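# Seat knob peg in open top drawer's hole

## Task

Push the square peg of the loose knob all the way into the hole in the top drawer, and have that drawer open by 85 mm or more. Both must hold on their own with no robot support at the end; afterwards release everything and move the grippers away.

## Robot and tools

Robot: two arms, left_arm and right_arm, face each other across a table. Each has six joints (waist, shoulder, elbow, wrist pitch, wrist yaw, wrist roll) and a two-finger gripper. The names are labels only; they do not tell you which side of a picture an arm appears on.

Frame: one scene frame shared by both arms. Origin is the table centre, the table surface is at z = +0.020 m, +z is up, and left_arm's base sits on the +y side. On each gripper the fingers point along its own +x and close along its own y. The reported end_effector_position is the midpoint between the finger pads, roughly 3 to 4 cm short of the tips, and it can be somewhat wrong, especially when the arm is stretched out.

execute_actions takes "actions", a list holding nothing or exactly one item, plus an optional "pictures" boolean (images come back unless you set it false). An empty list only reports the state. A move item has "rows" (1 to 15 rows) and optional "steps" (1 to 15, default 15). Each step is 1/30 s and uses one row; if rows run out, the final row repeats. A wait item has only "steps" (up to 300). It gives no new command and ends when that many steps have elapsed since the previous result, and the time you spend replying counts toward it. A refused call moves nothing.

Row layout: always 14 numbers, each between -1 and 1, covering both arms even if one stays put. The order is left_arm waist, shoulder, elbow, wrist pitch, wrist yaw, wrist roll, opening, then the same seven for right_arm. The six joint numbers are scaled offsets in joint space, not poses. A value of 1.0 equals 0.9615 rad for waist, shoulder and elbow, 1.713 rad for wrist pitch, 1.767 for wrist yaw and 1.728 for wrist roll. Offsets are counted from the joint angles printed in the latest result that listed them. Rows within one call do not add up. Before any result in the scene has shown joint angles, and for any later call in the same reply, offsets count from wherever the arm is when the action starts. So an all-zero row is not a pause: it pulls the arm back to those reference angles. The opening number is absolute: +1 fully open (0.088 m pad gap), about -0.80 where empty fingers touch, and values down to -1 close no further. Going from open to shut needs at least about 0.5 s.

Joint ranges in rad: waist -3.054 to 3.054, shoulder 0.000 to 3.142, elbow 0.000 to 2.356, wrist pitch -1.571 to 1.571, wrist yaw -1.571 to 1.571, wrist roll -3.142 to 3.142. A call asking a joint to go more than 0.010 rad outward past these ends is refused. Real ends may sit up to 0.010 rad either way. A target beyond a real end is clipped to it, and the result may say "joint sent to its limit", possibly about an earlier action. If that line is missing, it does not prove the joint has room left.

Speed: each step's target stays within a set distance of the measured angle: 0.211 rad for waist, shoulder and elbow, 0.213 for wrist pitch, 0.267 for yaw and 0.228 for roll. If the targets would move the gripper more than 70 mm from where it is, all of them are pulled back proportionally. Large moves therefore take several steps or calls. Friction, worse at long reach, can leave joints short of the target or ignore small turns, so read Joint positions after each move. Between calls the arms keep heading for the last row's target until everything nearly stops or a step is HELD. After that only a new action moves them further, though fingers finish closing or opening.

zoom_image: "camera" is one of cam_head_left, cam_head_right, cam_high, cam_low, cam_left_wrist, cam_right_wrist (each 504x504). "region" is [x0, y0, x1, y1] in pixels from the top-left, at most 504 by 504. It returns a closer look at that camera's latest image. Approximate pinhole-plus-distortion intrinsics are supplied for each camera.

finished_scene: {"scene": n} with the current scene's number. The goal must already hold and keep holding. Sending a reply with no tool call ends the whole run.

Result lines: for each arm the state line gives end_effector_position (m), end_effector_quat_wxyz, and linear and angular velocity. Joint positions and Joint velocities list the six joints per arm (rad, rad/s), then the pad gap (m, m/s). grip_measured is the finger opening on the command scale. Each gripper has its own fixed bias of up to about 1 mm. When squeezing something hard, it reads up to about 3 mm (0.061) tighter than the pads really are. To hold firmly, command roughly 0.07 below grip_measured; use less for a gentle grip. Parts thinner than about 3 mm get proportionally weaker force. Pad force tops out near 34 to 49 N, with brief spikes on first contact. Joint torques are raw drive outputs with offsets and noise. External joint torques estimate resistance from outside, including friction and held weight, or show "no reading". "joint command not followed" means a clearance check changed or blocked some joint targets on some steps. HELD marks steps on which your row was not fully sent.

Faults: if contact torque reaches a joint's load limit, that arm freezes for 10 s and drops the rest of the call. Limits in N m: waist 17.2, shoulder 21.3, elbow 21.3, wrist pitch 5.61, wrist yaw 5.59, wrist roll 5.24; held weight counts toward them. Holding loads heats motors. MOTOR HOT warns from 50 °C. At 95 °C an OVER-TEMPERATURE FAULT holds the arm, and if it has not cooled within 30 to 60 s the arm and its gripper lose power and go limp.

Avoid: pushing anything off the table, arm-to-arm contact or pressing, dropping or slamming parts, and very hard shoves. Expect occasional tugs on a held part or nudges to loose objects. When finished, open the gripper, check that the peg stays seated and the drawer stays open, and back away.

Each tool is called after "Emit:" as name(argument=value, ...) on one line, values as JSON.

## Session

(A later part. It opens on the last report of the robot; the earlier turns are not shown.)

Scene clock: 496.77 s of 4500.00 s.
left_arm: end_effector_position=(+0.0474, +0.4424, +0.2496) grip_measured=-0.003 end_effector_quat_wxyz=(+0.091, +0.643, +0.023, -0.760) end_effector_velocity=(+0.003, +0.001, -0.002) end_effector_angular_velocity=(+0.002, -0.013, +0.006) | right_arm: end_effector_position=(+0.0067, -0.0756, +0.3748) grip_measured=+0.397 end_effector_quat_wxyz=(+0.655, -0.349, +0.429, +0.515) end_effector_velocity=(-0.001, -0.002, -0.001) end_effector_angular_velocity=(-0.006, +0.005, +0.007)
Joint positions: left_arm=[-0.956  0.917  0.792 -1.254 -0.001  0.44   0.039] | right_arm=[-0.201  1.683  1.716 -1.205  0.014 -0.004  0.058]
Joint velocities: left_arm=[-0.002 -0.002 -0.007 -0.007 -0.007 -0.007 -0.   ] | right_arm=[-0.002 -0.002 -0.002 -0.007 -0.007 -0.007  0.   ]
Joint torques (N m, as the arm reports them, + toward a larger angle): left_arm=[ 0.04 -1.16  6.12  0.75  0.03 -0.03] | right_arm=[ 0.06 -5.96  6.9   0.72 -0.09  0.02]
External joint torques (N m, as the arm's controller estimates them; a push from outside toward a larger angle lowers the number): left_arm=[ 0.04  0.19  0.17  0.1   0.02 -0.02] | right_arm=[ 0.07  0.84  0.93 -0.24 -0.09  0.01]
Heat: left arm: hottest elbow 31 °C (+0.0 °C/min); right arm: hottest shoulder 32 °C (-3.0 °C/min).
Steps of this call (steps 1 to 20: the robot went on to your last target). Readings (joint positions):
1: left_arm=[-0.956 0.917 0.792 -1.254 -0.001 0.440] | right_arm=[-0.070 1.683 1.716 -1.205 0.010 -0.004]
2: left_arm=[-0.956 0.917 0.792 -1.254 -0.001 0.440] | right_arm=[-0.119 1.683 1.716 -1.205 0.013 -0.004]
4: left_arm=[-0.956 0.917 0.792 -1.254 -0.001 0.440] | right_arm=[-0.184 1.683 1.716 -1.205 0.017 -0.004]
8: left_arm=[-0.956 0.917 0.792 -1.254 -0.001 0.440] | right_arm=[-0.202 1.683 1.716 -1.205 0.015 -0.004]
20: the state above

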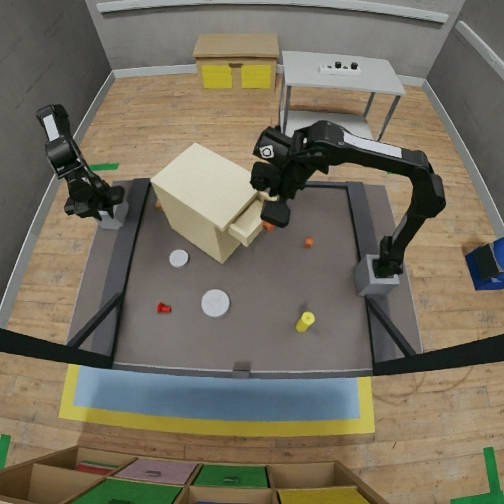

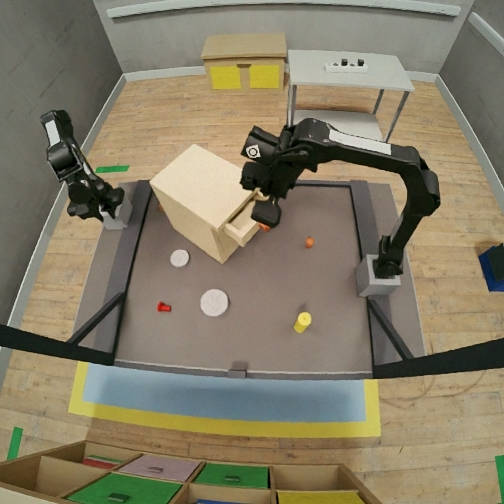

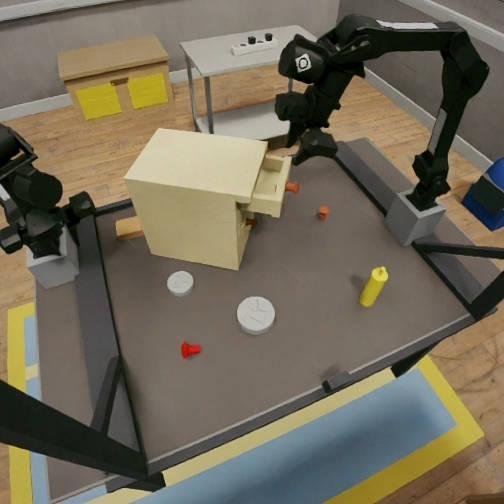

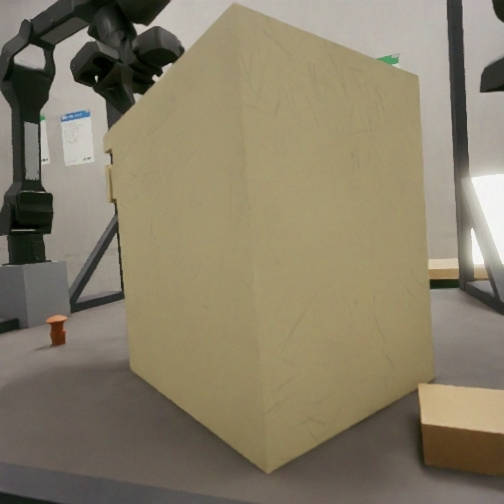

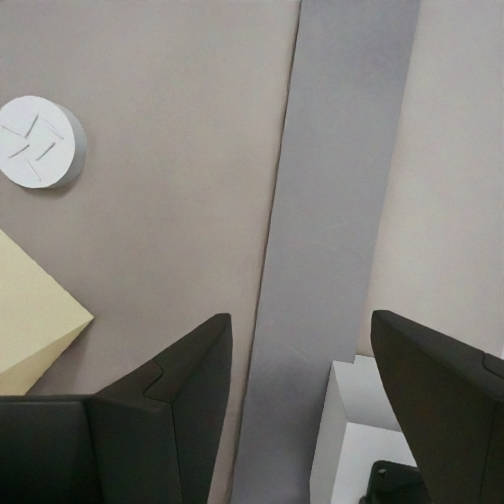

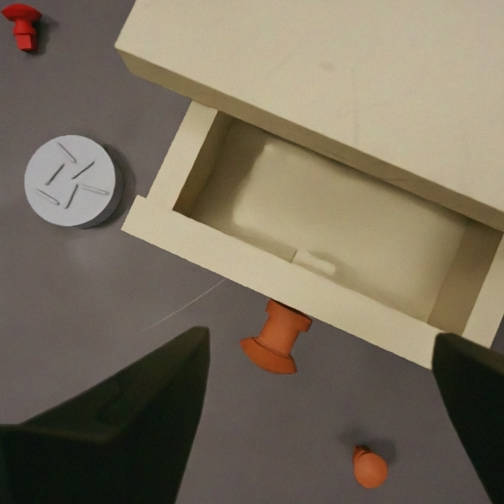

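Emit:
execute_actions(actions=[{"rows":[[0,0,0,0,0,0,0,0.035,0,0,0,0,0,0.4]]}])

Emit:
zoom_image(camera="cam_right_wrist", region=[260,260,380,380])

Scene clock: 501.87 s of 4500.00 s.
left_arm: end_effector_position=(+0.0474, +0.4424, +0.2496) grip_measured=-0.003 end_effector_quat_wxyz=(+0.091, +0.643, +0.023, -0.760) end_effector_velocity=(+0.003, +0.004, -0.001) end_effector_angular_velocity=(+0.020, -0.013, +0.003) | right_arm: end_effector_position=(-0.0051, -0.0730, +0.3748) grip_measured=+0.397 end_effector_quat_wxyz=(+0.646, -0.355, +0.424, +0.526) end_effector_velocity=(+0.001, -0.005, -0.000) end_effector_angular_velocity=(-0.019, -0.006, +0.001)
Joint positions: left_arm=[-0.956  0.917  0.792 -1.254 -0.001  0.44   0.039] | right_arm=[-0.168  1.683  1.716 -1.205  0.014 -0.004  0.058]
Joint velocities: left_arm=[-0.002 -0.002 -0.002 -0.022  0.007 -0.007 -0.   ] | right_arm=[-0.002 -0.002  0.002 -0.022  0.007 -0.007 -0.   ]
Joint torques (N m, as the arm reports them, + toward a larger angle): left_arm=[ 0.21 -0.94  6.04  0.75  0.06 -0.01] | right_arm=[ 0.15 -5.97  6.88  0.72  0.    0.02]
External joint torques (N m, as the arm's controller estimates them; a push from outside toward a larger angle lowers the number): left_arm=[0.21 0.46 0.06 0.11 0.04 0.  ] | right_arm=[ 0.17  0.8   0.95 -0.23 -0.01  0.01]
Heat: left arm: hottest elbow 31 °C (+0.0 °C/min); right arm: hottest shoulder 32 °C (-3.0 °C/min).
Steps of this call (steps 1 to 15: the robot went on to your last target; steps 16 to 90: nothing new was sent; then 1.60 s passed at rest; steps 91 to 105: all 15 steps of this action). Readings (joint positions):
91: left_arm=[-0.956 0.917 0.792 -1.254 -0.001 0.440] | right_arm=[-0.199 1.683 1.716 -1.205 0.014 -0.004]
92: left_arm=[-0.956 0.917 0.792 -1.254 -0.001 0.440] | right_arm=[-0.194 1.683 1.716 -1.205 0.014 -0.004]
94: left_arm=[-0.956 0.917 0.792 -1.254 -0.001 0.440] | right_arm=[-0.180 1.683 1.716 -1.205 0.014 -0.004]
98: left_arm=[-0.956 0.917 0.792 -1.254 -0.001 0.440] | right_arm=[-0.168 1.683 1.716 -1.205 0.014 -0.004]
105: the state above

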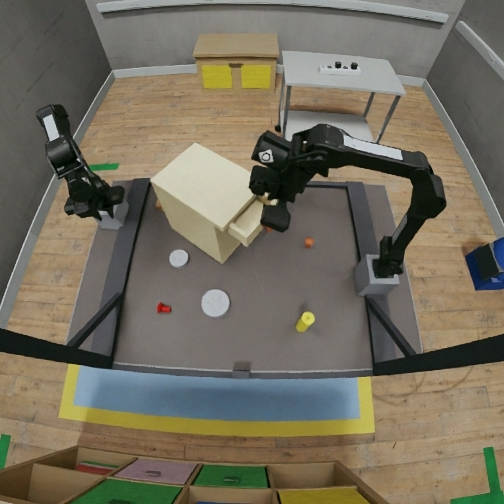

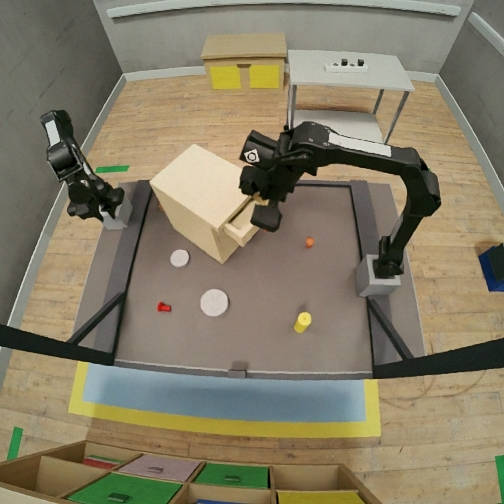

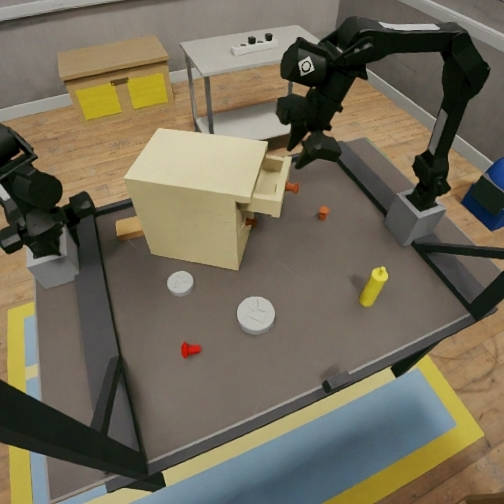

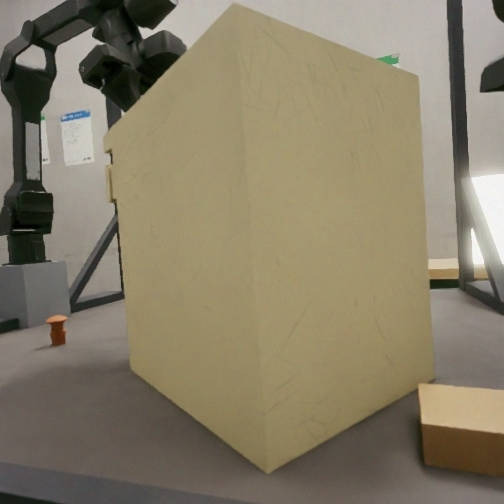

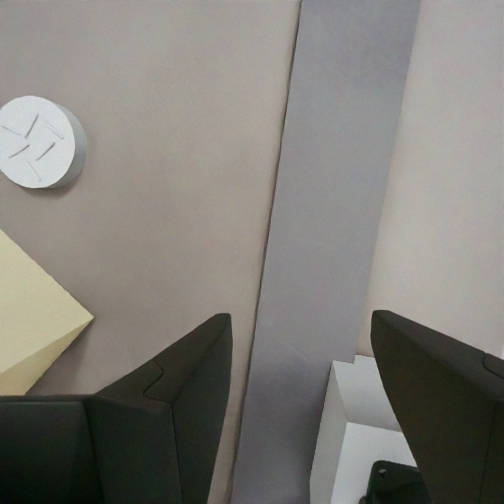

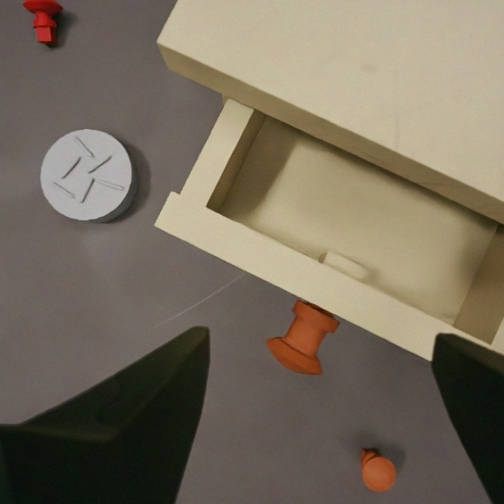

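Region (260, 260, 380, 380) of cam_right_wrist's 504x504 image, scaled by 4.200, with more detail than that image has.

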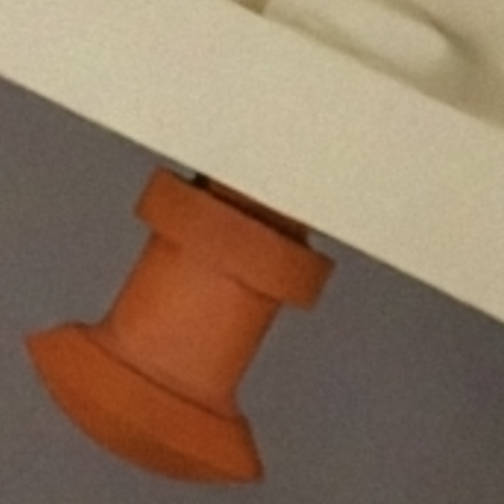

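Emit:
execute_actions(actions=[{"rows":[[0,0,0,0,0,0,0,-0.025,0.31,0.30,-0.152,-0.008,-0.68,0.7]]}], pictures=false)

Emit:
execute_actions(actions=[{"steps":15}])

Scene clock: 518.70 s of 4500.00 s.
left_arm: end_effector_position=(+0.0474, +0.4424, +0.2496) grip_measured=-0.003 end_effector_quat_wxyz=(+0.091, +0.643, +0.023, -0.760) end_effector_velocity=(+0.001, -0.003, +0.001) end_effector_angular_velocity=(-0.021, +0.000, +0.023) | right_arm: end_effector_position=(+0.0055, -0.0553, +0.3331) grip_measured=+0.696 end_effector_quat_wxyz=(+0.339, -0.631, +0.256, +0.648) end_effector_velocity=(+0.002, +0.009, +0.020) end_effector_angular_velocity=(+0.015, -0.222, +1.824)
Joint positions: left_arm=[-0.956  0.917  0.792 -1.254 -0.001  0.44   0.039] | right_arm=[-0.191  1.985  1.995 -1.461  0.002 -0.916  0.073]
Joint velocities: left_arm=[-0.002 -0.007 -0.002  0.007 -0.022 -0.022 -0.   ] | right_arm=[-0.002 -0.002  0.071 -0.007 -0.007 -1.839  0.001]
Joint torques (N m, as the arm reports them, + toward a larger angle): left_arm=[ 0.1  -1.16  5.94  0.7   0.04  0.01] | right_arm=[-0.21 -7.94  6.93  0.05 -0.15 -0.16]
External joint torques (N m, as the arm's controller estimates them; a push from outside toward a larger angle lowers the number): left_arm=[ 0.09  0.23 -0.03  0.05  0.02  0.02] | right_arm=[-0.13 -0.14  1.82 -0.35 -0.12 -0.16]
Heat: left arm: hottest elbow 31 °C (+0.0 °C/min); right arm: hottest shoulder 33 °C (+0.0 °C/min).
Steps of this call (steps 1 to 15: the robot went on to your last target; steps 16 to 90: nothing new was sent; then 13.33 s passed at rest; steps 91 to 105: all 15 steps of this action). Readings (joint positions):
91: left_arm=[-0.956 0.917 0.792 -1.254 -0.001 0.440] | right_arm=[-0.170 1.707 1.741 -1.245 0.012 -0.040]
92: left_arm=[-0.956 0.917 0.792 -1.254 -0.001 0.440] | right_arm=[-0.174 1.752 1.808 -1.320 0.009 -0.108]
94: left_arm=[-0.956 0.917 0.792 -1.254 -0.001 0.440] | right_arm=[-0.183 1.850 1.918 -1.381 0.006 -0.231]
98: left_arm=[-0.956 0.917 0.792 -1.254 -0.001 0.440] | right_arm=[-0.190 1.966 1.969 -1.446 0.004 -0.480]
105: the state above

Scene clock: 519.20 s of 4500.00 s.
left_arm: end_effector_position=(+0.0474, +0.4424, +0.2496) grip_measured=-0.003 end_effector_quat_wxyz=(+0.091, +0.643, +0.023, -0.760) end_effector_velocity=(+0.006, +0.001, -0.001) end_effector_angular_velocity=(-0.002, -0.028, +0.023) | right_arm: end_effector_position=(+0.0055, -0.0554, +0.3334) grip_measured=+0.697 end_effector_quat_wxyz=(+0.256, -0.670, +0.172, +0.676) end_effector_velocity=(-0.001, -0.003, -0.001) end_effector_angular_velocity=(-0.011, +0.009, +0.006)
Joint positions: left_arm=[-0.956  0.917  0.792 -1.254 -0.001  0.44   0.039] | right_arm=[-0.191  1.985  1.996 -1.462  0.002 -1.171  0.073]
Joint velocities: left_arm=[-0.002 -0.002 -0.002 -0.022 -0.022 -0.022 -0.   ] | right_arm=[-0.002 -0.002 -0.007 -0.007 -0.007 -0.007  0.   ]
Joint torques (N m, as the arm reports them, + toward a larger angle): left_arm=[ 0.04 -1.26  5.97  0.74  0.01  0.03] | right_arm=[-0.21 -7.9   7.32  0.09 -0.17 -0.15]
External joint torques (N m, as the arm's controller estimates them; a push from outside toward a larger angle lowers the number): left_arm=[0.02 0.12 0.   0.1  0.   0.03] | right_arm=[-0.2   0.56  1.83 -0.38 -0.11 -0.16]
Heat: left arm: hottest elbow 31 °C (+0.0 °C/min); right arm: hottest shoulder 33 °C (+0.0 °C/min).
Steps of this call (steps 1 to 15: the robot went on to your last target). Readings (joint positions):
1: left_arm=[-0.956 0.917 0.792 -1.254 -0.001 0.440] | right_arm=[-0.191 1.985 1.996 -1.461 0.002 -0.978]
2: left_arm=[-0.956 0.917 0.792 -1.254 -0.001 0.440] | right_arm=[-0.191 1.985 1.996 -1.461 0.002 -1.036]
4: left_arm=[-0.956 0.917 0.792 -1.254 -0.001 0.440] | right_arm=[-0.191 1.985 1.996 -1.462 0.002 -1.109]
8: left_arm=[-0.956 0.917 0.792 -1.254 -0.001 0.440] | right_arm=[-0.191 1.985 1.996 -1.462 0.002 -1.158]
15: the state above

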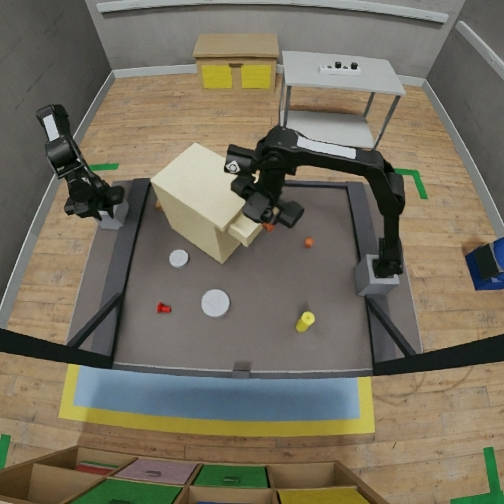

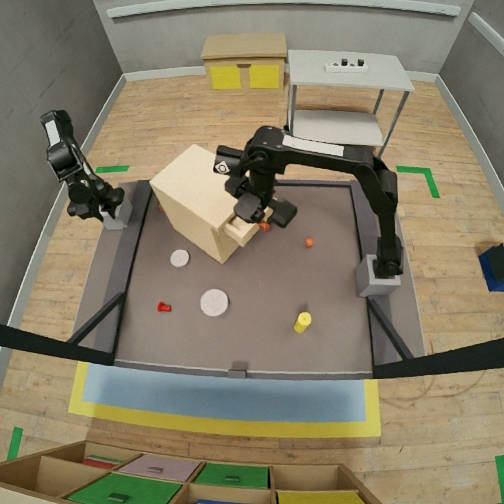

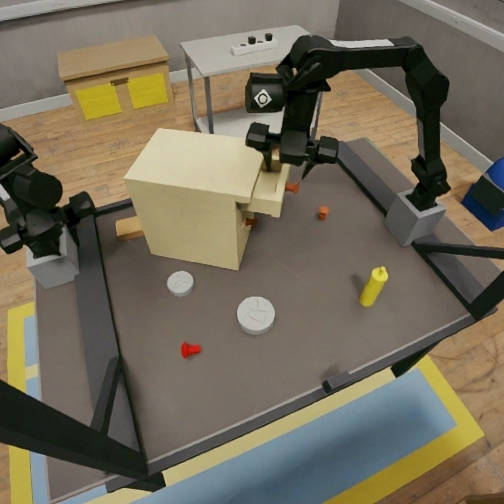

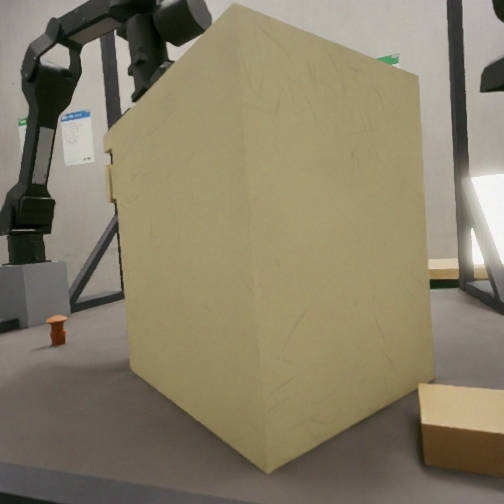

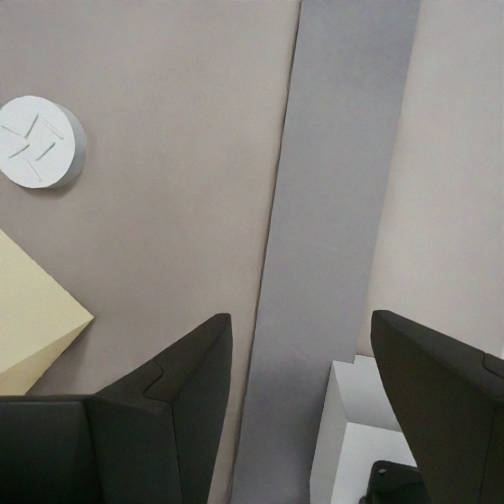

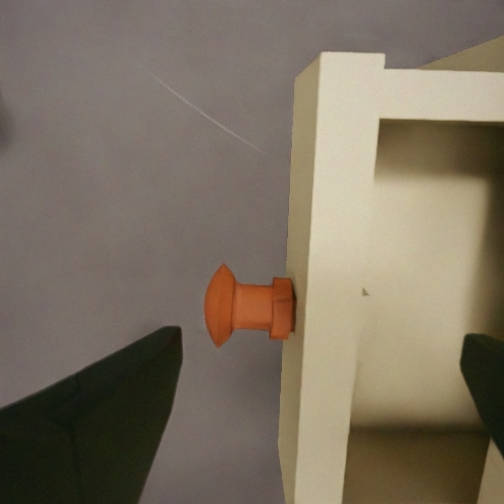

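Emit:
execute_actions(actions=[{"rows":[[0,0,0,0,0,0,0,-0.01,0.015,-0.015,0,0,0,0.7],[0,0,0,0,0,0,0,-0.01,0.03,-0.03,0,0,0,0.7],[0,0,0,0,0,0,0,-0.01,0.045,-0.045,0,0,0,0.7],[0,0,0,0,0,0,0,-0.01,0.06,-0.06,0.005,0,0,0.7],[0,0,0,0,0,0,0,-0.01,0.073,-0.08,0.011,0,0,0.7]]}])

Scene clock: 528.73 s of 4500.00 s.
left_arm: end_effector_position=(+0.0474, +0.4424, +0.2496) grip_measured=-0.003 end_effector_quat_wxyz=(+0.091, +0.643, +0.023, -0.760) end_effector_velocity=(+0.002, +0.001, -0.001) end_effector_angular_velocity=(-0.003, -0.011, -0.008) | right_arm: end_effector_position=(+0.0070, -0.0610, +0.2865) grip_measured=+0.697 end_effector_quat_wxyz=(+0.211, -0.674, +0.221, +0.672) end_effector_velocity=(-0.001, -0.002, +0.004) end_effector_angular_velocity=(+0.004, +0.007, +0.005)
Joint positions: left_arm=[-0.956  0.917  0.792 -1.254 -0.001  0.44   0.039] | right_arm=[-0.197  2.058  1.921 -1.447  0.002 -1.172  0.073]
Joint velocities: left_arm=[-0.002 -0.002 -0.002 -0.007 -0.007  0.007 -0.   ] | right_arm=[-0.002 -0.012 -0.002 -0.007 -0.007 -0.007 -0.   ]
Joint torques (N m, as the arm reports them, + toward a larger angle): left_arm=[ 0.06 -1.23  6.03  0.74  0.03  0.  ] | right_arm=[-0.25 -8.17  6.07  0.25 -0.06  0.04]
External joint torques (N m, as the arm's controller estimates them; a push from outside toward a larger angle lowers the number): left_arm=[0.07 0.17 0.02 0.07 0.01 0.  ] | right_arm=[-0.26  0.78  0.64  0.01  0.    0.04]
Heat: left arm: hottest elbow 31 °C (+0.0 °C/min); right arm: hottest shoulder 35 °C (+2.0 °C/min).
Steps of this call (steps 1 to 15: the robot went on to your last target; steps 16 to 90: nothing new was sent; then 6.03 s passed at rest; steps 91 to 105: all 15 steps of this action). Readings (joint positions):
91: left_arm=[-0.956 0.917 0.792 -1.254 -0.001 0.440] | right_arm=[-0.191 1.985 1.996 -1.462 0.002 -1.172]
92: left_arm=[-0.956 0.917 0.792 -1.254 -0.001 0.440] | right_arm=[-0.191 1.987 1.994 -1.462 0.002 -1.172]
94: left_arm=[-0.956 0.917 0.792 -1.254 -0.001 0.440] | right_arm=[-0.194 1.994 1.982 -1.462 0.002 -1.172]
98: left_arm=[-0.956 0.917 0.792 -1.254 -0.001 0.440] | right_arm=[-0.197 2.035 1.939 -1.451 0.002 -1.172]
105: the state above

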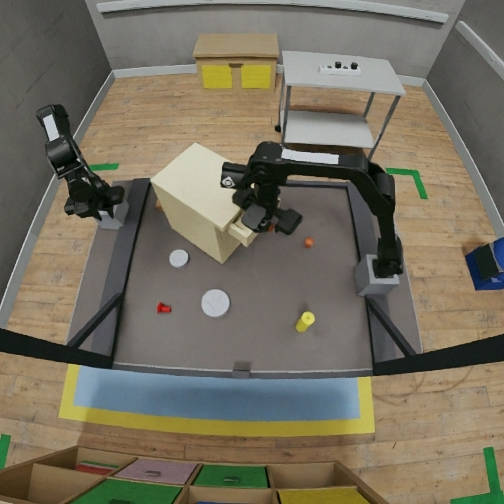

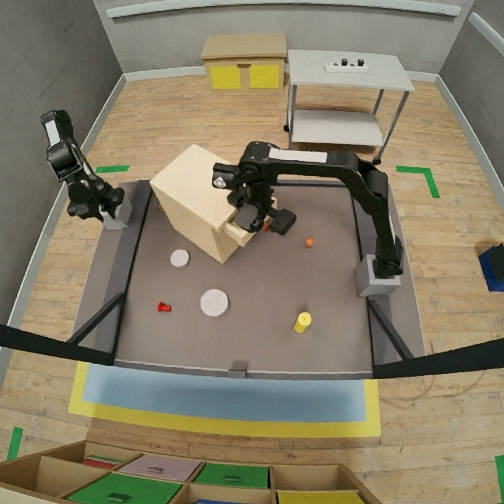

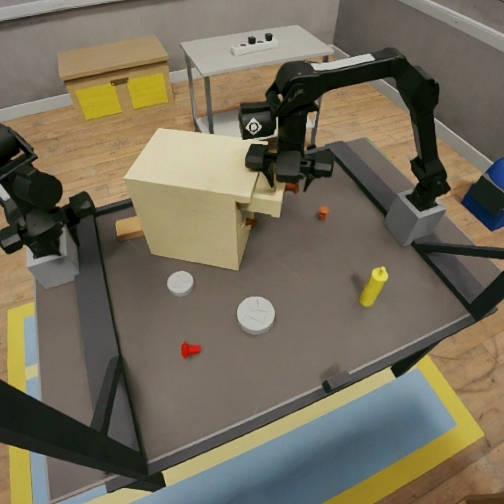

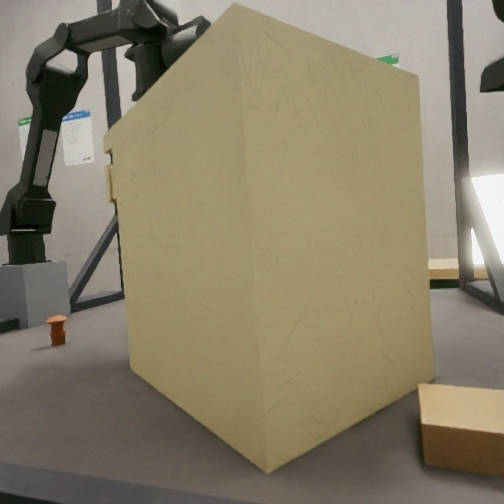

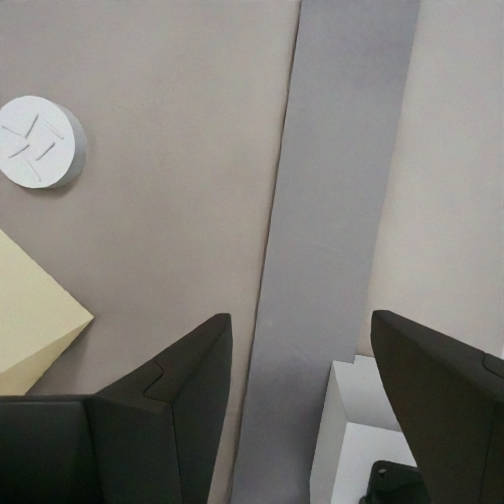

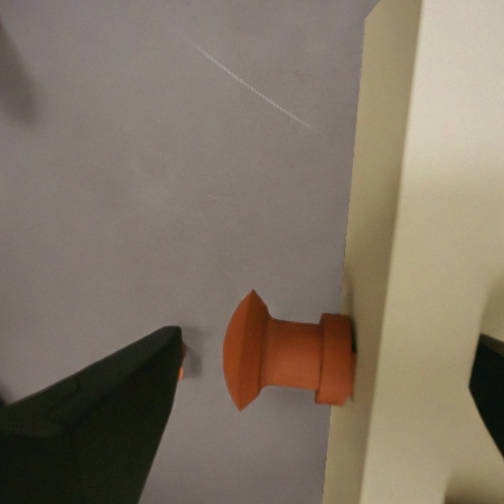

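Emit:
execute_actions(actions=[{"rows":[[0,0,0,0,0,0,0,0.018,0.022,0,0.012,0,0.045,0.7]]}], pictures=false)

Emit:
execute_actions(actions=[{"rows":[[0,0,0,0,0,0,0,0,0,0,0,0,0,0.5],[0,0,0,0,0,0,0,0,0,0,0,0,0,0.4],[0,0,0,0,0,0,0,0,0,0,0,0,0,0.35],[0,0,0,0,0,0,0,0,0,0,0,0,0,0.3],[0,0,0,0,0,0,0,0,0,0,0,0,0,0.25],[0,0,0,0,0,0,0,0,0,0,0,0,0,0.2],[0,0,0,0,0,0,0,0,0,0,0,0,0,0.15],[0,0,0,0,0,0,0,0,0,0,0,0,0,0.1],[0,0,0,0,0,0,0,0,0,0,0,0,0,0.0]]}])

Emit:
zoom_image(camera="cam_right_wrist", region=[200,260,440,500])

Scene clock: 543.07 s of 4500.00 s.
left_arm: end_effector_position=(+0.0474, +0.4424, +0.2496) grip_measured=-0.003 end_effector_quat_wxyz=(+0.091, +0.643, +0.023, -0.760) end_effector_velocity=(+0.003, -0.002, +0.001) end_effector_angular_velocity=(-0.015, -0.013, +0.009) | right_arm: end_effector_position=(+0.0025, -0.0555, +0.2824) grip_measured=+0.697 end_effector_quat_wxyz=(+0.233, -0.668, +0.237, +0.666) end_effector_velocity=(-0.003, -0.005, +0.000) end_effector_angular_velocity=(-0.017, +0.026, -0.010)
Joint positions: left_arm=[-0.956  0.917  0.792 -1.254 -0.001  0.44   0.039] | right_arm=[-0.183  2.069  1.921 -1.429  0.003 -1.101  0.073]
Joint velocities: left_arm=[-0.002 -0.002  0.002 -0.007 -0.022 -0.007 -0.   ] | right_arm=[-0.002 -0.002 -0.002 -0.022 -0.022  0.007 -0.   ]
Joint torques (N m, as the arm reports them, + toward a larger angle): left_arm=[ 0.05 -1.26  6.02  0.75  0.04 -0.01] | right_arm=[ 0.26 -6.96  6.26  0.23 -0.09  0.17]
External joint torques (N m, as the arm's controller estimates them; a push from outside toward a larger angle lowers the number): left_arm=[ 0.05  0.11  0.02  0.09  0.03 -0.01] | right_arm=[ 0.25  1.98  0.85 -0.03 -0.04  0.17]
Heat: left arm: hottest elbow 32 °C (+1.0 °C/min); right arm: hottest shoulder 37 °C (+5.0 °C/min).
Steps of this call (steps 1 to 15: the robot went on to your last target; steps 16 to 90: nothing new was sent; then 10.83 s passed at rest; steps 91 to 105: all 15 steps of this action). Readings (joint positions):
91: left_arm=[-0.956 0.917 0.792 -1.254 -0.001 0.440] | right_arm=[-0.197 2.059 1.921 -1.445 0.002 -1.162]
92: left_arm=[-0.956 0.917 0.792 -1.254 -0.001 0.440] | right_arm=[-0.195 2.060 1.921 -1.440 0.002 -1.142]
94: left_arm=[-0.956 0.917 0.792 -1.254 -0.001 0.440] | right_arm=[-0.189 2.063 1.921 -1.433 0.002 -1.120]
98: left_arm=[-0.956 0.917 0.792 -1.254 -0.001 0.440] | right_arm=[-0.183 2.069 1.921 -1.431 0.003 -1.105]
105: the state above

Scene clock: 543.57 s of 4500.00 s.
left_arm: end_effector_position=(+0.0474, +0.4424, +0.2496) grip_measured=-0.003 end_effector_quat_wxyz=(+0.091, +0.643, +0.023, -0.760) end_effector_velocity=(+0.004, +0.003, -0.001) end_effector_angular_velocity=(+0.005, -0.017, +0.001) | right_arm: end_effector_position=(+0.0037, -0.0542, +0.2823) grip_measured=+0.241 end_effector_quat_wxyz=(+0.236, -0.669, +0.235, +0.665) end_effector_velocity=(-0.002, +0.002, -0.002) end_effector_angular_velocity=(+0.007, +0.021, +0.005)
Joint positions: left_arm=[-0.956  0.917  0.792 -1.254 -0.001  0.44   0.039] | right_arm=[-0.184  2.069  1.921 -1.422  0.006 -1.101  0.051]
Joint velocities: left_arm=[-0.007 -0.007 -0.002 -0.022 -0.007 -0.007 -0.   ] | right_arm=[-0.002  0.002 -0.002  0.007 -0.022 -0.007 -0.   ]
Joint torques (N m, as the arm reports them, + toward a larger angle): left_arm=[ 0.05 -1.16  6.08  0.76  0.07  0.02] | right_arm=[ 0.11 -7.95  6.27 -0.39 -0.22  0.01]
External joint torques (N m, as the arm's controller estimates them; a push from outside toward a larger angle lowers the number): left_arm=[0.06 0.27 0.09 0.12 0.05 0.02] | right_arm=[ 0.09  0.91  0.84 -0.69 -0.16  0.01]
Heat: left arm: hottest elbow 32 °C (+1.0 °C/min); right arm: hottest shoulder 37 °C (+5.0 °C/min).
Steps of this call (steps 1 to 15: all 15 steps of this action). Readings (joint positions):
1: left_arm=[-0.956 0.917 0.792 -1.254 -0.001 0.440] | right_arm=[-0.183 2.069 1.921 -1.429 0.003 -1.101]
2: left_arm=[-0.956 0.917 0.792 -1.254 -0.001 0.440] | right_arm=[-0.183 2.069 1.921 -1.429 0.003 -1.101]
4: left_arm=[-0.956 0.917 0.792 -1.254 -0.001 0.440] | right_arm=[-0.183 2.069 1.921 -1.429 0.003 -1.101]
8: left_arm=[-0.956 0.917 0.792 -1.254 -0.001 0.440] | right_arm=[-0.184 2.069 1.921 -1.422 0.006 -1.101]
15: the state above

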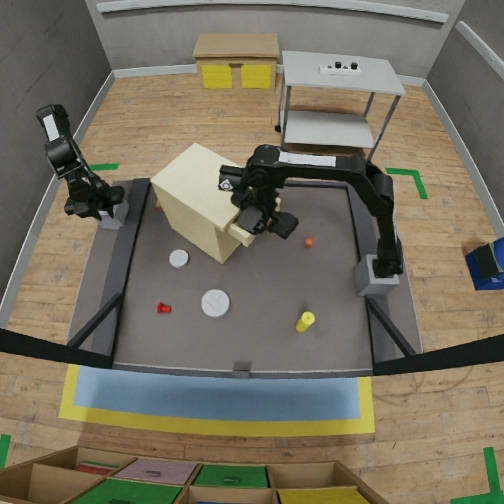

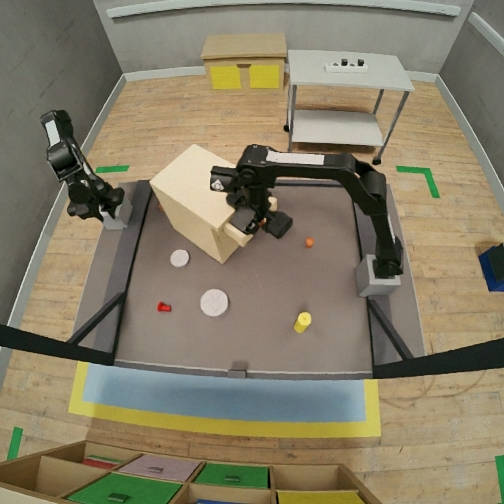

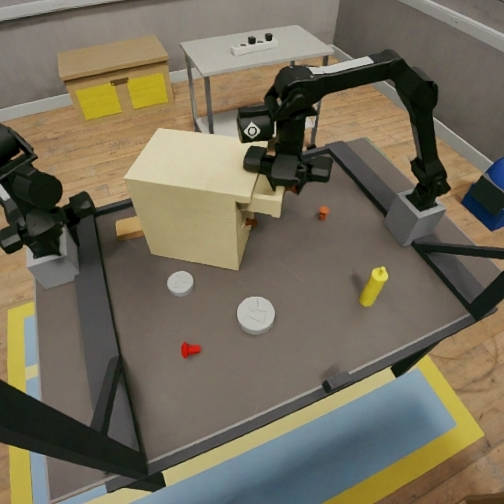

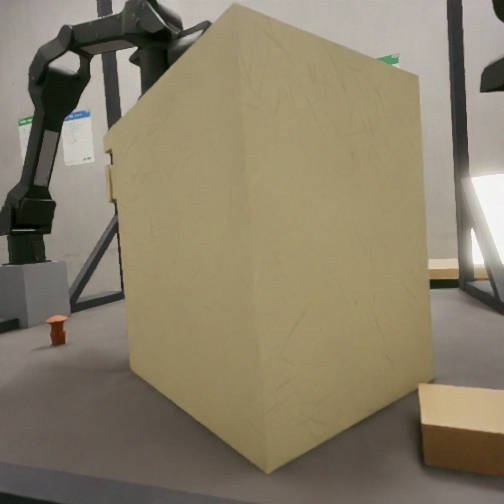

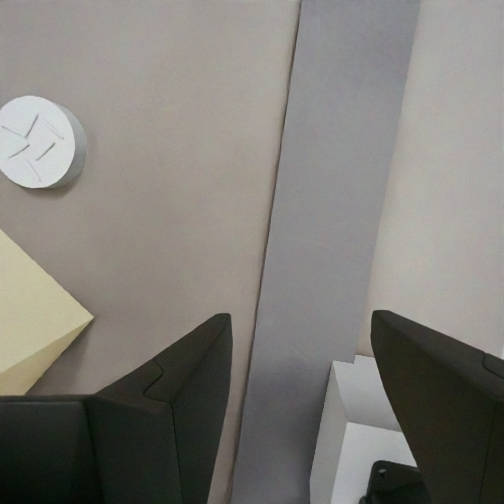

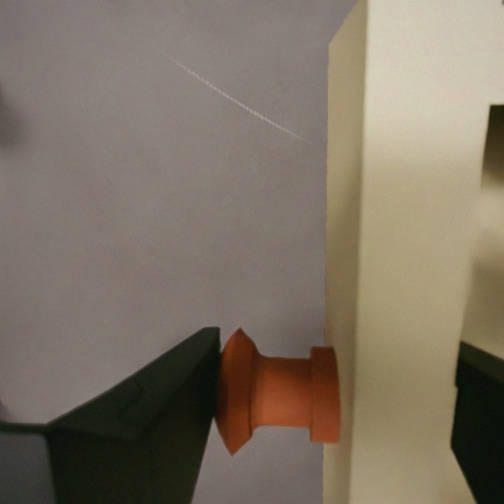

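Region (200, 260, 440, 500) of cam_right_wrist's 504x504 image, scaled by 2.100, with more detail than that image has.

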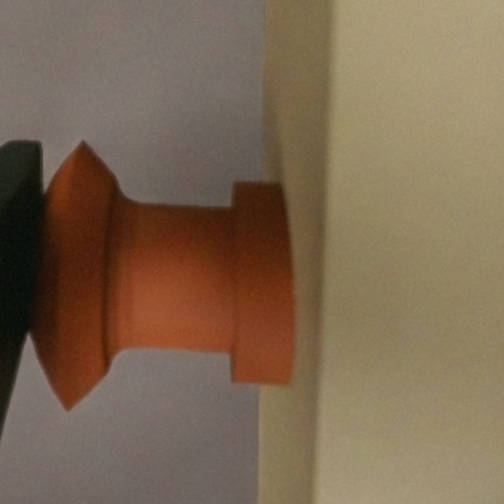

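Emit:
execute_actions(actions=[{"rows":[[0,0,0,0,0,0,0,0,0,0,0,0,0,0.7]],"steps":10}], pictures=false)

Emit:
execute_actions(actions=[{"rows":[[0,0,0,0,0,0,0,0,-0.03,0.03,-0.01,0,0,0.7],[0,0,0,0,0,0,0,0,-0.06,0.06,-0.02,0,0,0.7],[0,0,0,0,0,0,0,0,-0.1,0.11,-0.035,0,0,0.7]]}], pictures=false)

Emit:
execute_actions(actions=[{"rows":[[0,0,0,0,0,0,0,0.01,-0.3,-0.28,0.16,0,0.635,0.7]]}], pictures=false)

Emit:
execute_actions(actions=[{"steps":12}])

Emit:
zoom_image(camera="cam_right_wrist", region=[230,250,390,410])

Scene clock: 554.47 s of 4500.00 s.
left_arm: end_effector_position=(+0.0474, +0.4424, +0.2496) grip_measured=-0.003 end_effector_quat_wxyz=(+0.091, +0.643, +0.023, -0.760) end_effector_velocity=(-0.000, -0.001, -0.000) end_effector_angular_velocity=(-0.007, +0.004, +0.021) | right_arm: end_effector_position=(+0.0035, -0.0544, +0.2823) grip_measured=+0.678 end_effector_quat_wxyz=(+0.236, -0.669, +0.235, +0.665) end_effector_velocity=(+0.004, -0.003, +0.000) end_effector_angular_velocity=(-0.012, -0.020, -0.010)
Joint positions: left_arm=[-0.956  0.917  0.792 -1.254 -0.001  0.44   0.039] | right_arm=[-0.184  2.069  1.921 -1.423  0.006 -1.101  0.072]
Joint velocities: left_arm=[-0.002 -0.002 -0.002  0.007 -0.007 -0.022 -0.   ] | right_arm=[-0.002 -0.002 -0.002 -0.007  0.022  0.007  0.01 ]
Joint torques (N m, as the arm reports them, + toward a larger angle): left_arm=[ 0.14 -1.22  6.03  0.74  0.03 -0.02] | right_arm=[-0.04 -7.94  6.3   0.14 -0.05  0.01]
External joint torques (N m, as the arm's controller estimates them; a push from outside toward a larger angle lowers the number): left_arm=[ 0.13  0.16  0.03  0.07  0.02 -0.02] | right_arm=[-0.02  1.    0.86 -0.14  0.    0.01]
Heat: left arm: hottest elbow 32 °C (+1.0 °C/min); right arm: hottest shoulder 38 °C (+6.0 °C/min).
Steps of this call (steps 1 to 15: the robot went on to your last target; steps 16 to 90: nothing new was sent; then 7.57 s passed at rest; steps 91 to 100: all 10 steps of this action). Readings (joint positions):
91: left_arm=[-0.956 0.917 0.792 -1.254 -0.001 0.440] | right_arm=[-0.184 2.069 1.921 -1.422 0.006 -1.101]
92: left_arm=[-0.956 0.917 0.792 -1.254 -0.001 0.440] | right_arm=[-0.184 2.069 1.921 -1.423 0.006 -1.101]
94: left_arm=[-0.956 0.917 0.792 -1.254 -0.001 0.440] | right_arm=[-0.184 2.069 1.921 -1.423 0.006 -1.101]
98: left_arm=[-0.956 0.917 0.792 -1.254 -0.001 0.440] | right_arm=[-0.184 2.069 1.921 -1.423 0.006 -1.101]
100: the state above

Scene clock: 554.97 s of 4500.00 s.
left_arm: end_effector_position=(+0.0474, +0.4424, +0.2496) grip_measured=-0.003 end_effector_quat_wxyz=(+0.091, +0.643, +0.023, -0.760) end_effector_velocity=(+0.004, +0.002, +0.000) end_effector_angular_velocity=(+0.003, -0.019, -0.013) | right_arm: end_effector_position=(+0.0032, -0.0558, +0.3471) grip_measured=+0.697 end_effector_quat_wxyz=(+0.287, -0.660, +0.183, +0.669) end_effector_velocity=(+0.000, +0.003, -0.018) end_effector_angular_velocity=(-0.054, +0.018, +0.006)
Joint positions: left_arm=[-0.956  0.917  0.792 -1.254 -0.001  0.44   0.039] | right_arm=[-0.184  1.969  2.027 -1.48   0.006 -1.101  0.073]
Joint velocities: left_arm=[-0.007 -0.002  0.002 -0.022 -0.007  0.007 -0.   ] | right_arm=[-0.002  0.046 -0.002 -0.007 -0.007 -0.007 -0.   ]
Joint torques (N m, as the arm reports them, + toward a larger angle): left_arm=[ 0.03 -1.18  6.08  0.77  0.05  0.03] | right_arm=[ 0.   -7.32  6.25  0.14 -0.05  0.02]
External joint torques (N m, as the arm's controller estimates them; a push from outside toward a larger angle lowers the number): left_arm=[0.05 0.26 0.07 0.13 0.03 0.03] | right_arm=[-0.01  1.5   0.53 -0.38  0.    0.01]
Heat: left arm: hottest elbow 32 °C (+1.0 °C/min); right arm: hottest shoulder 38 °C (+6.1 °C/min).
Steps of this call (steps 1 to 15: all 15 steps of this action). Readings (joint positions):
1: left_arm=[-0.956 0.917 0.792 -1.254 -0.001 0.440] | right_arm=[-0.184 2.068 1.922 -1.424 0.006 -1.101]
2: left_arm=[-0.956 0.917 0.792 -1.254 -0.001 0.440] | right_arm=[-0.184 2.066 1.928 -1.429 0.006 -1.101]
4: left_arm=[-0.956 0.917 0.792 -1.254 -0.001 0.440] | right_arm=[-0.184 2.054 1.956 -1.456 0.006 -1.101]
8: left_arm=[-0.956 0.917 0.792 -1.254 -0.001 0.440] | right_arm=[-0.184 1.992 2.010 -1.473 0.006 -1.101]
15: the state above

Scene clock: 555.47 s of 4500.00 s.
left_arm: end_effector_position=(+0.0474, +0.4424, +0.2496) grip_measured=-0.003 end_effector_quat_wxyz=(+0.091, +0.643, +0.023, -0.760) end_effector_velocity=(+0.004, -0.002, -0.001) end_effector_angular_velocity=(-0.024, -0.026, +0.007) | right_arm: end_effector_position=(-0.0022, -0.0695, +0.3920) grip_measured=+0.697 end_effector_quat_wxyz=(+0.622, -0.399, +0.360, +0.569) end_effector_velocity=(-0.001, -0.006, -0.036) end_effector_angular_velocity=(+0.065, +0.802, -1.659)
Joint positions: left_arm=[-0.956  0.917  0.792 -1.254 -0.001  0.44   0.039] | right_arm=[-0.177  1.678  1.765 -1.212  0.006 -0.189  0.073]
Joint velocities: left_arm=[-0.007 -0.002 -0.002 -0.007 -0.037 -0.007  0.   ] | right_arm=[-0.002  0.027 -0.076 -0.007 -0.007  1.839 -0.   ]
Joint torques (N m, as the arm reports them, + toward a larger angle): left_arm=[ 0.16 -1.27  5.96  0.78  0.06 -0.03] | right_arm=[ 0.28 -5.92  6.56  1.06 -0.02  0.2 ]
External joint torques (N m, as the arm's controller estimates them; a push from outside toward a larger angle lowers the number): left_arm=[ 0.16  0.12 -0.07  0.11  0.05 -0.03] | right_arm=[ 0.28  1.36  0.28 -0.02  0.    0.19]
Heat: left arm: hottest elbow 32 °C (+1.0 °C/min); right arm: hottest shoulder 38 °C (+6.0 °C/min).
Steps of this call (steps 1 to 15: all 15 steps of this action). Readings (joint positions):
1: left_arm=[-0.956 0.917 0.792 -1.254 -0.001 0.440] | right_arm=[-0.183 1.948 1.999 -1.444 0.006 -1.065]
2: left_arm=[-0.956 0.917 0.792 -1.254 -0.001 0.440] | right_arm=[-0.182 1.906 1.932 -1.371 0.006 -0.997]
4: left_arm=[-0.956 0.917 0.792 -1.254 -0.001 0.440] | right_arm=[-0.180 1.818 1.832 -1.298 0.006 -0.873]
8: left_arm=[-0.956 0.917 0.792 -1.254 -0.001 0.440] | right_arm=[-0.177 1.699 1.786 -1.226 0.006 -0.625]
15: the state above

Scene clock: 555.87 s of 4500.00 s.
left_arm: end_effector_position=(+0.0474, +0.4424, +0.2496) grip_measured=-0.003 end_effector_quat_wxyz=(+0.091, +0.643, +0.023, -0.760) end_effector_velocity=(+0.000, -0.001, -0.002) end_effector_angular_velocity=(-0.006, -0.001, +0.006) | right_arm: end_effector_position=(-0.0021, -0.0692, +0.3911) grip_measured=+0.697 end_effector_quat_wxyz=(+0.655, -0.342, +0.410, +0.535) end_effector_velocity=(-0.000, -0.001, -0.002) end_effector_angular_velocity=(-0.010, +0.012, -0.006)
Joint positions: left_arm=[-0.956  0.917  0.792 -1.254 -0.001  0.44   0.039] | right_arm=[-0.177  1.679  1.762 -1.209  0.006 -0.012  0.073]
Joint velocities: left_arm=[-0.002 -0.002 -0.007  0.007 -0.007 -0.007 -0.   ] | right_arm=[-0.002  0.002 -0.002 -0.007 -0.007  0.007  0.   ]
Joint torques (N m, as the arm reports them, + toward a larger angle): left_arm=[ 0.02 -1.15  5.97  0.75  0.06 -0.03] | right_arm=[ 0.27 -5.78  6.27  1.01  0.    0.19]
External joint torques (N m, as the arm's controller estimates them; a push from outside toward a larger angle lowers the number): left_arm=[ 0.03  0.22  0.    0.09  0.05 -0.03] | right_arm=[ 0.27  0.92  0.35 -0.02  0.    0.18]
Heat: left arm: hottest elbow 32 °C (+1.0 °C/min); right arm: hottest shoulder 38 °C (+6.1 °C/min).
Steps of this call (steps 1 to 12: the robot went on to your last target). Readings (joint positions):
1: left_arm=[-0.956 0.917 0.792 -1.254 -0.001 0.440] | right_arm=[-0.177 1.679 1.763 -1.211 0.006 -0.134]
2: left_arm=[-0.956 0.917 0.792 -1.254 -0.001 0.440] | right_arm=[-0.177 1.679 1.762 -1.211 0.006 -0.094]
4: left_arm=[-0.956 0.917 0.792 -1.254 -0.001 0.440] | right_arm=[-0.177 1.679 1.762 -1.210 0.006 -0.049]
8: left_arm=[-0.956 0.917 0.792 -1.254 -0.001 0.440] | right_arm=[-0.177 1.679 1.762 -1.209 0.006 -0.018]
12: the state above

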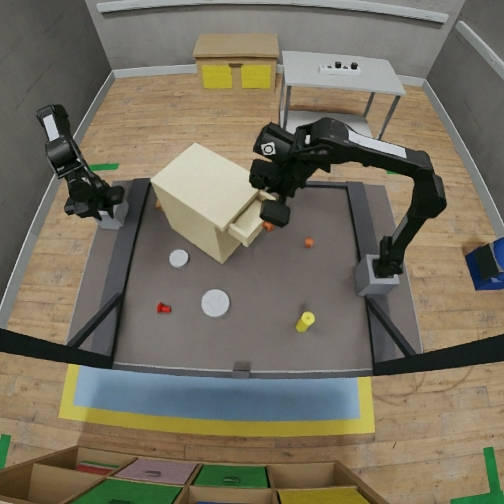

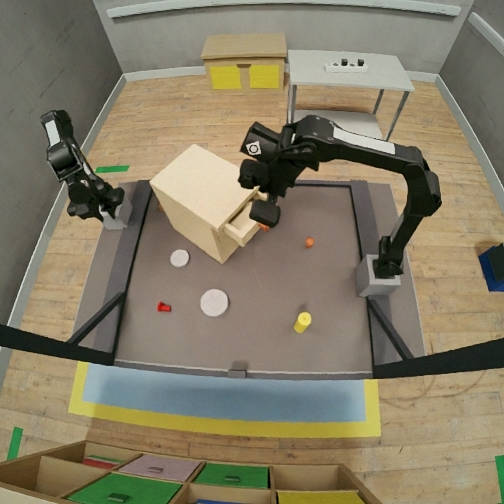

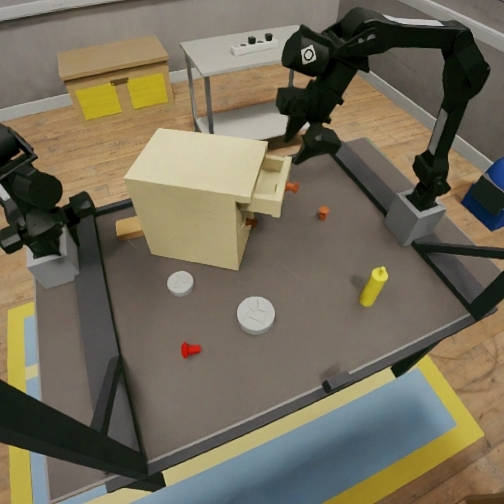

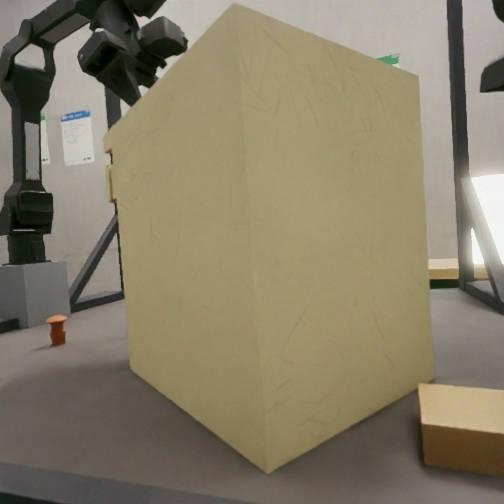

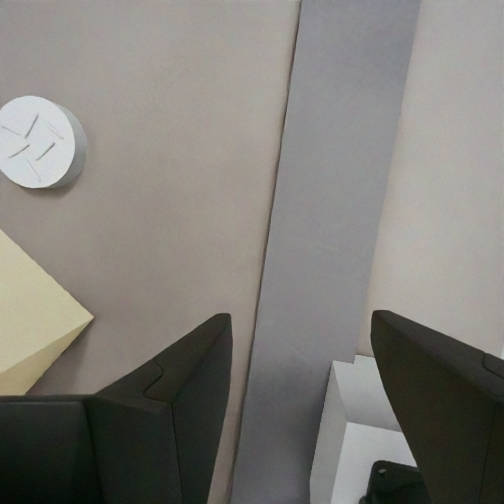

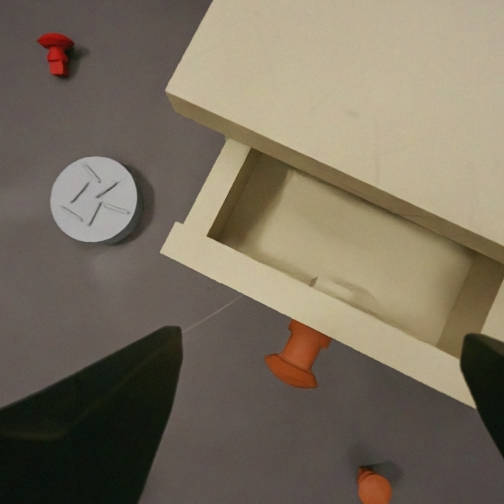

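Region (230, 250, 390, 410) of cam_right_wrist's 504x504 image, scaled by 3.150, with more detail than that image has.

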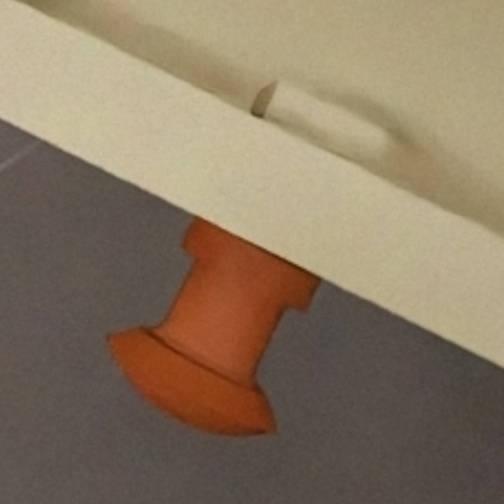

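Flush.

Emit:
finished_scene(scene=1)

The scene is finished: the task was done.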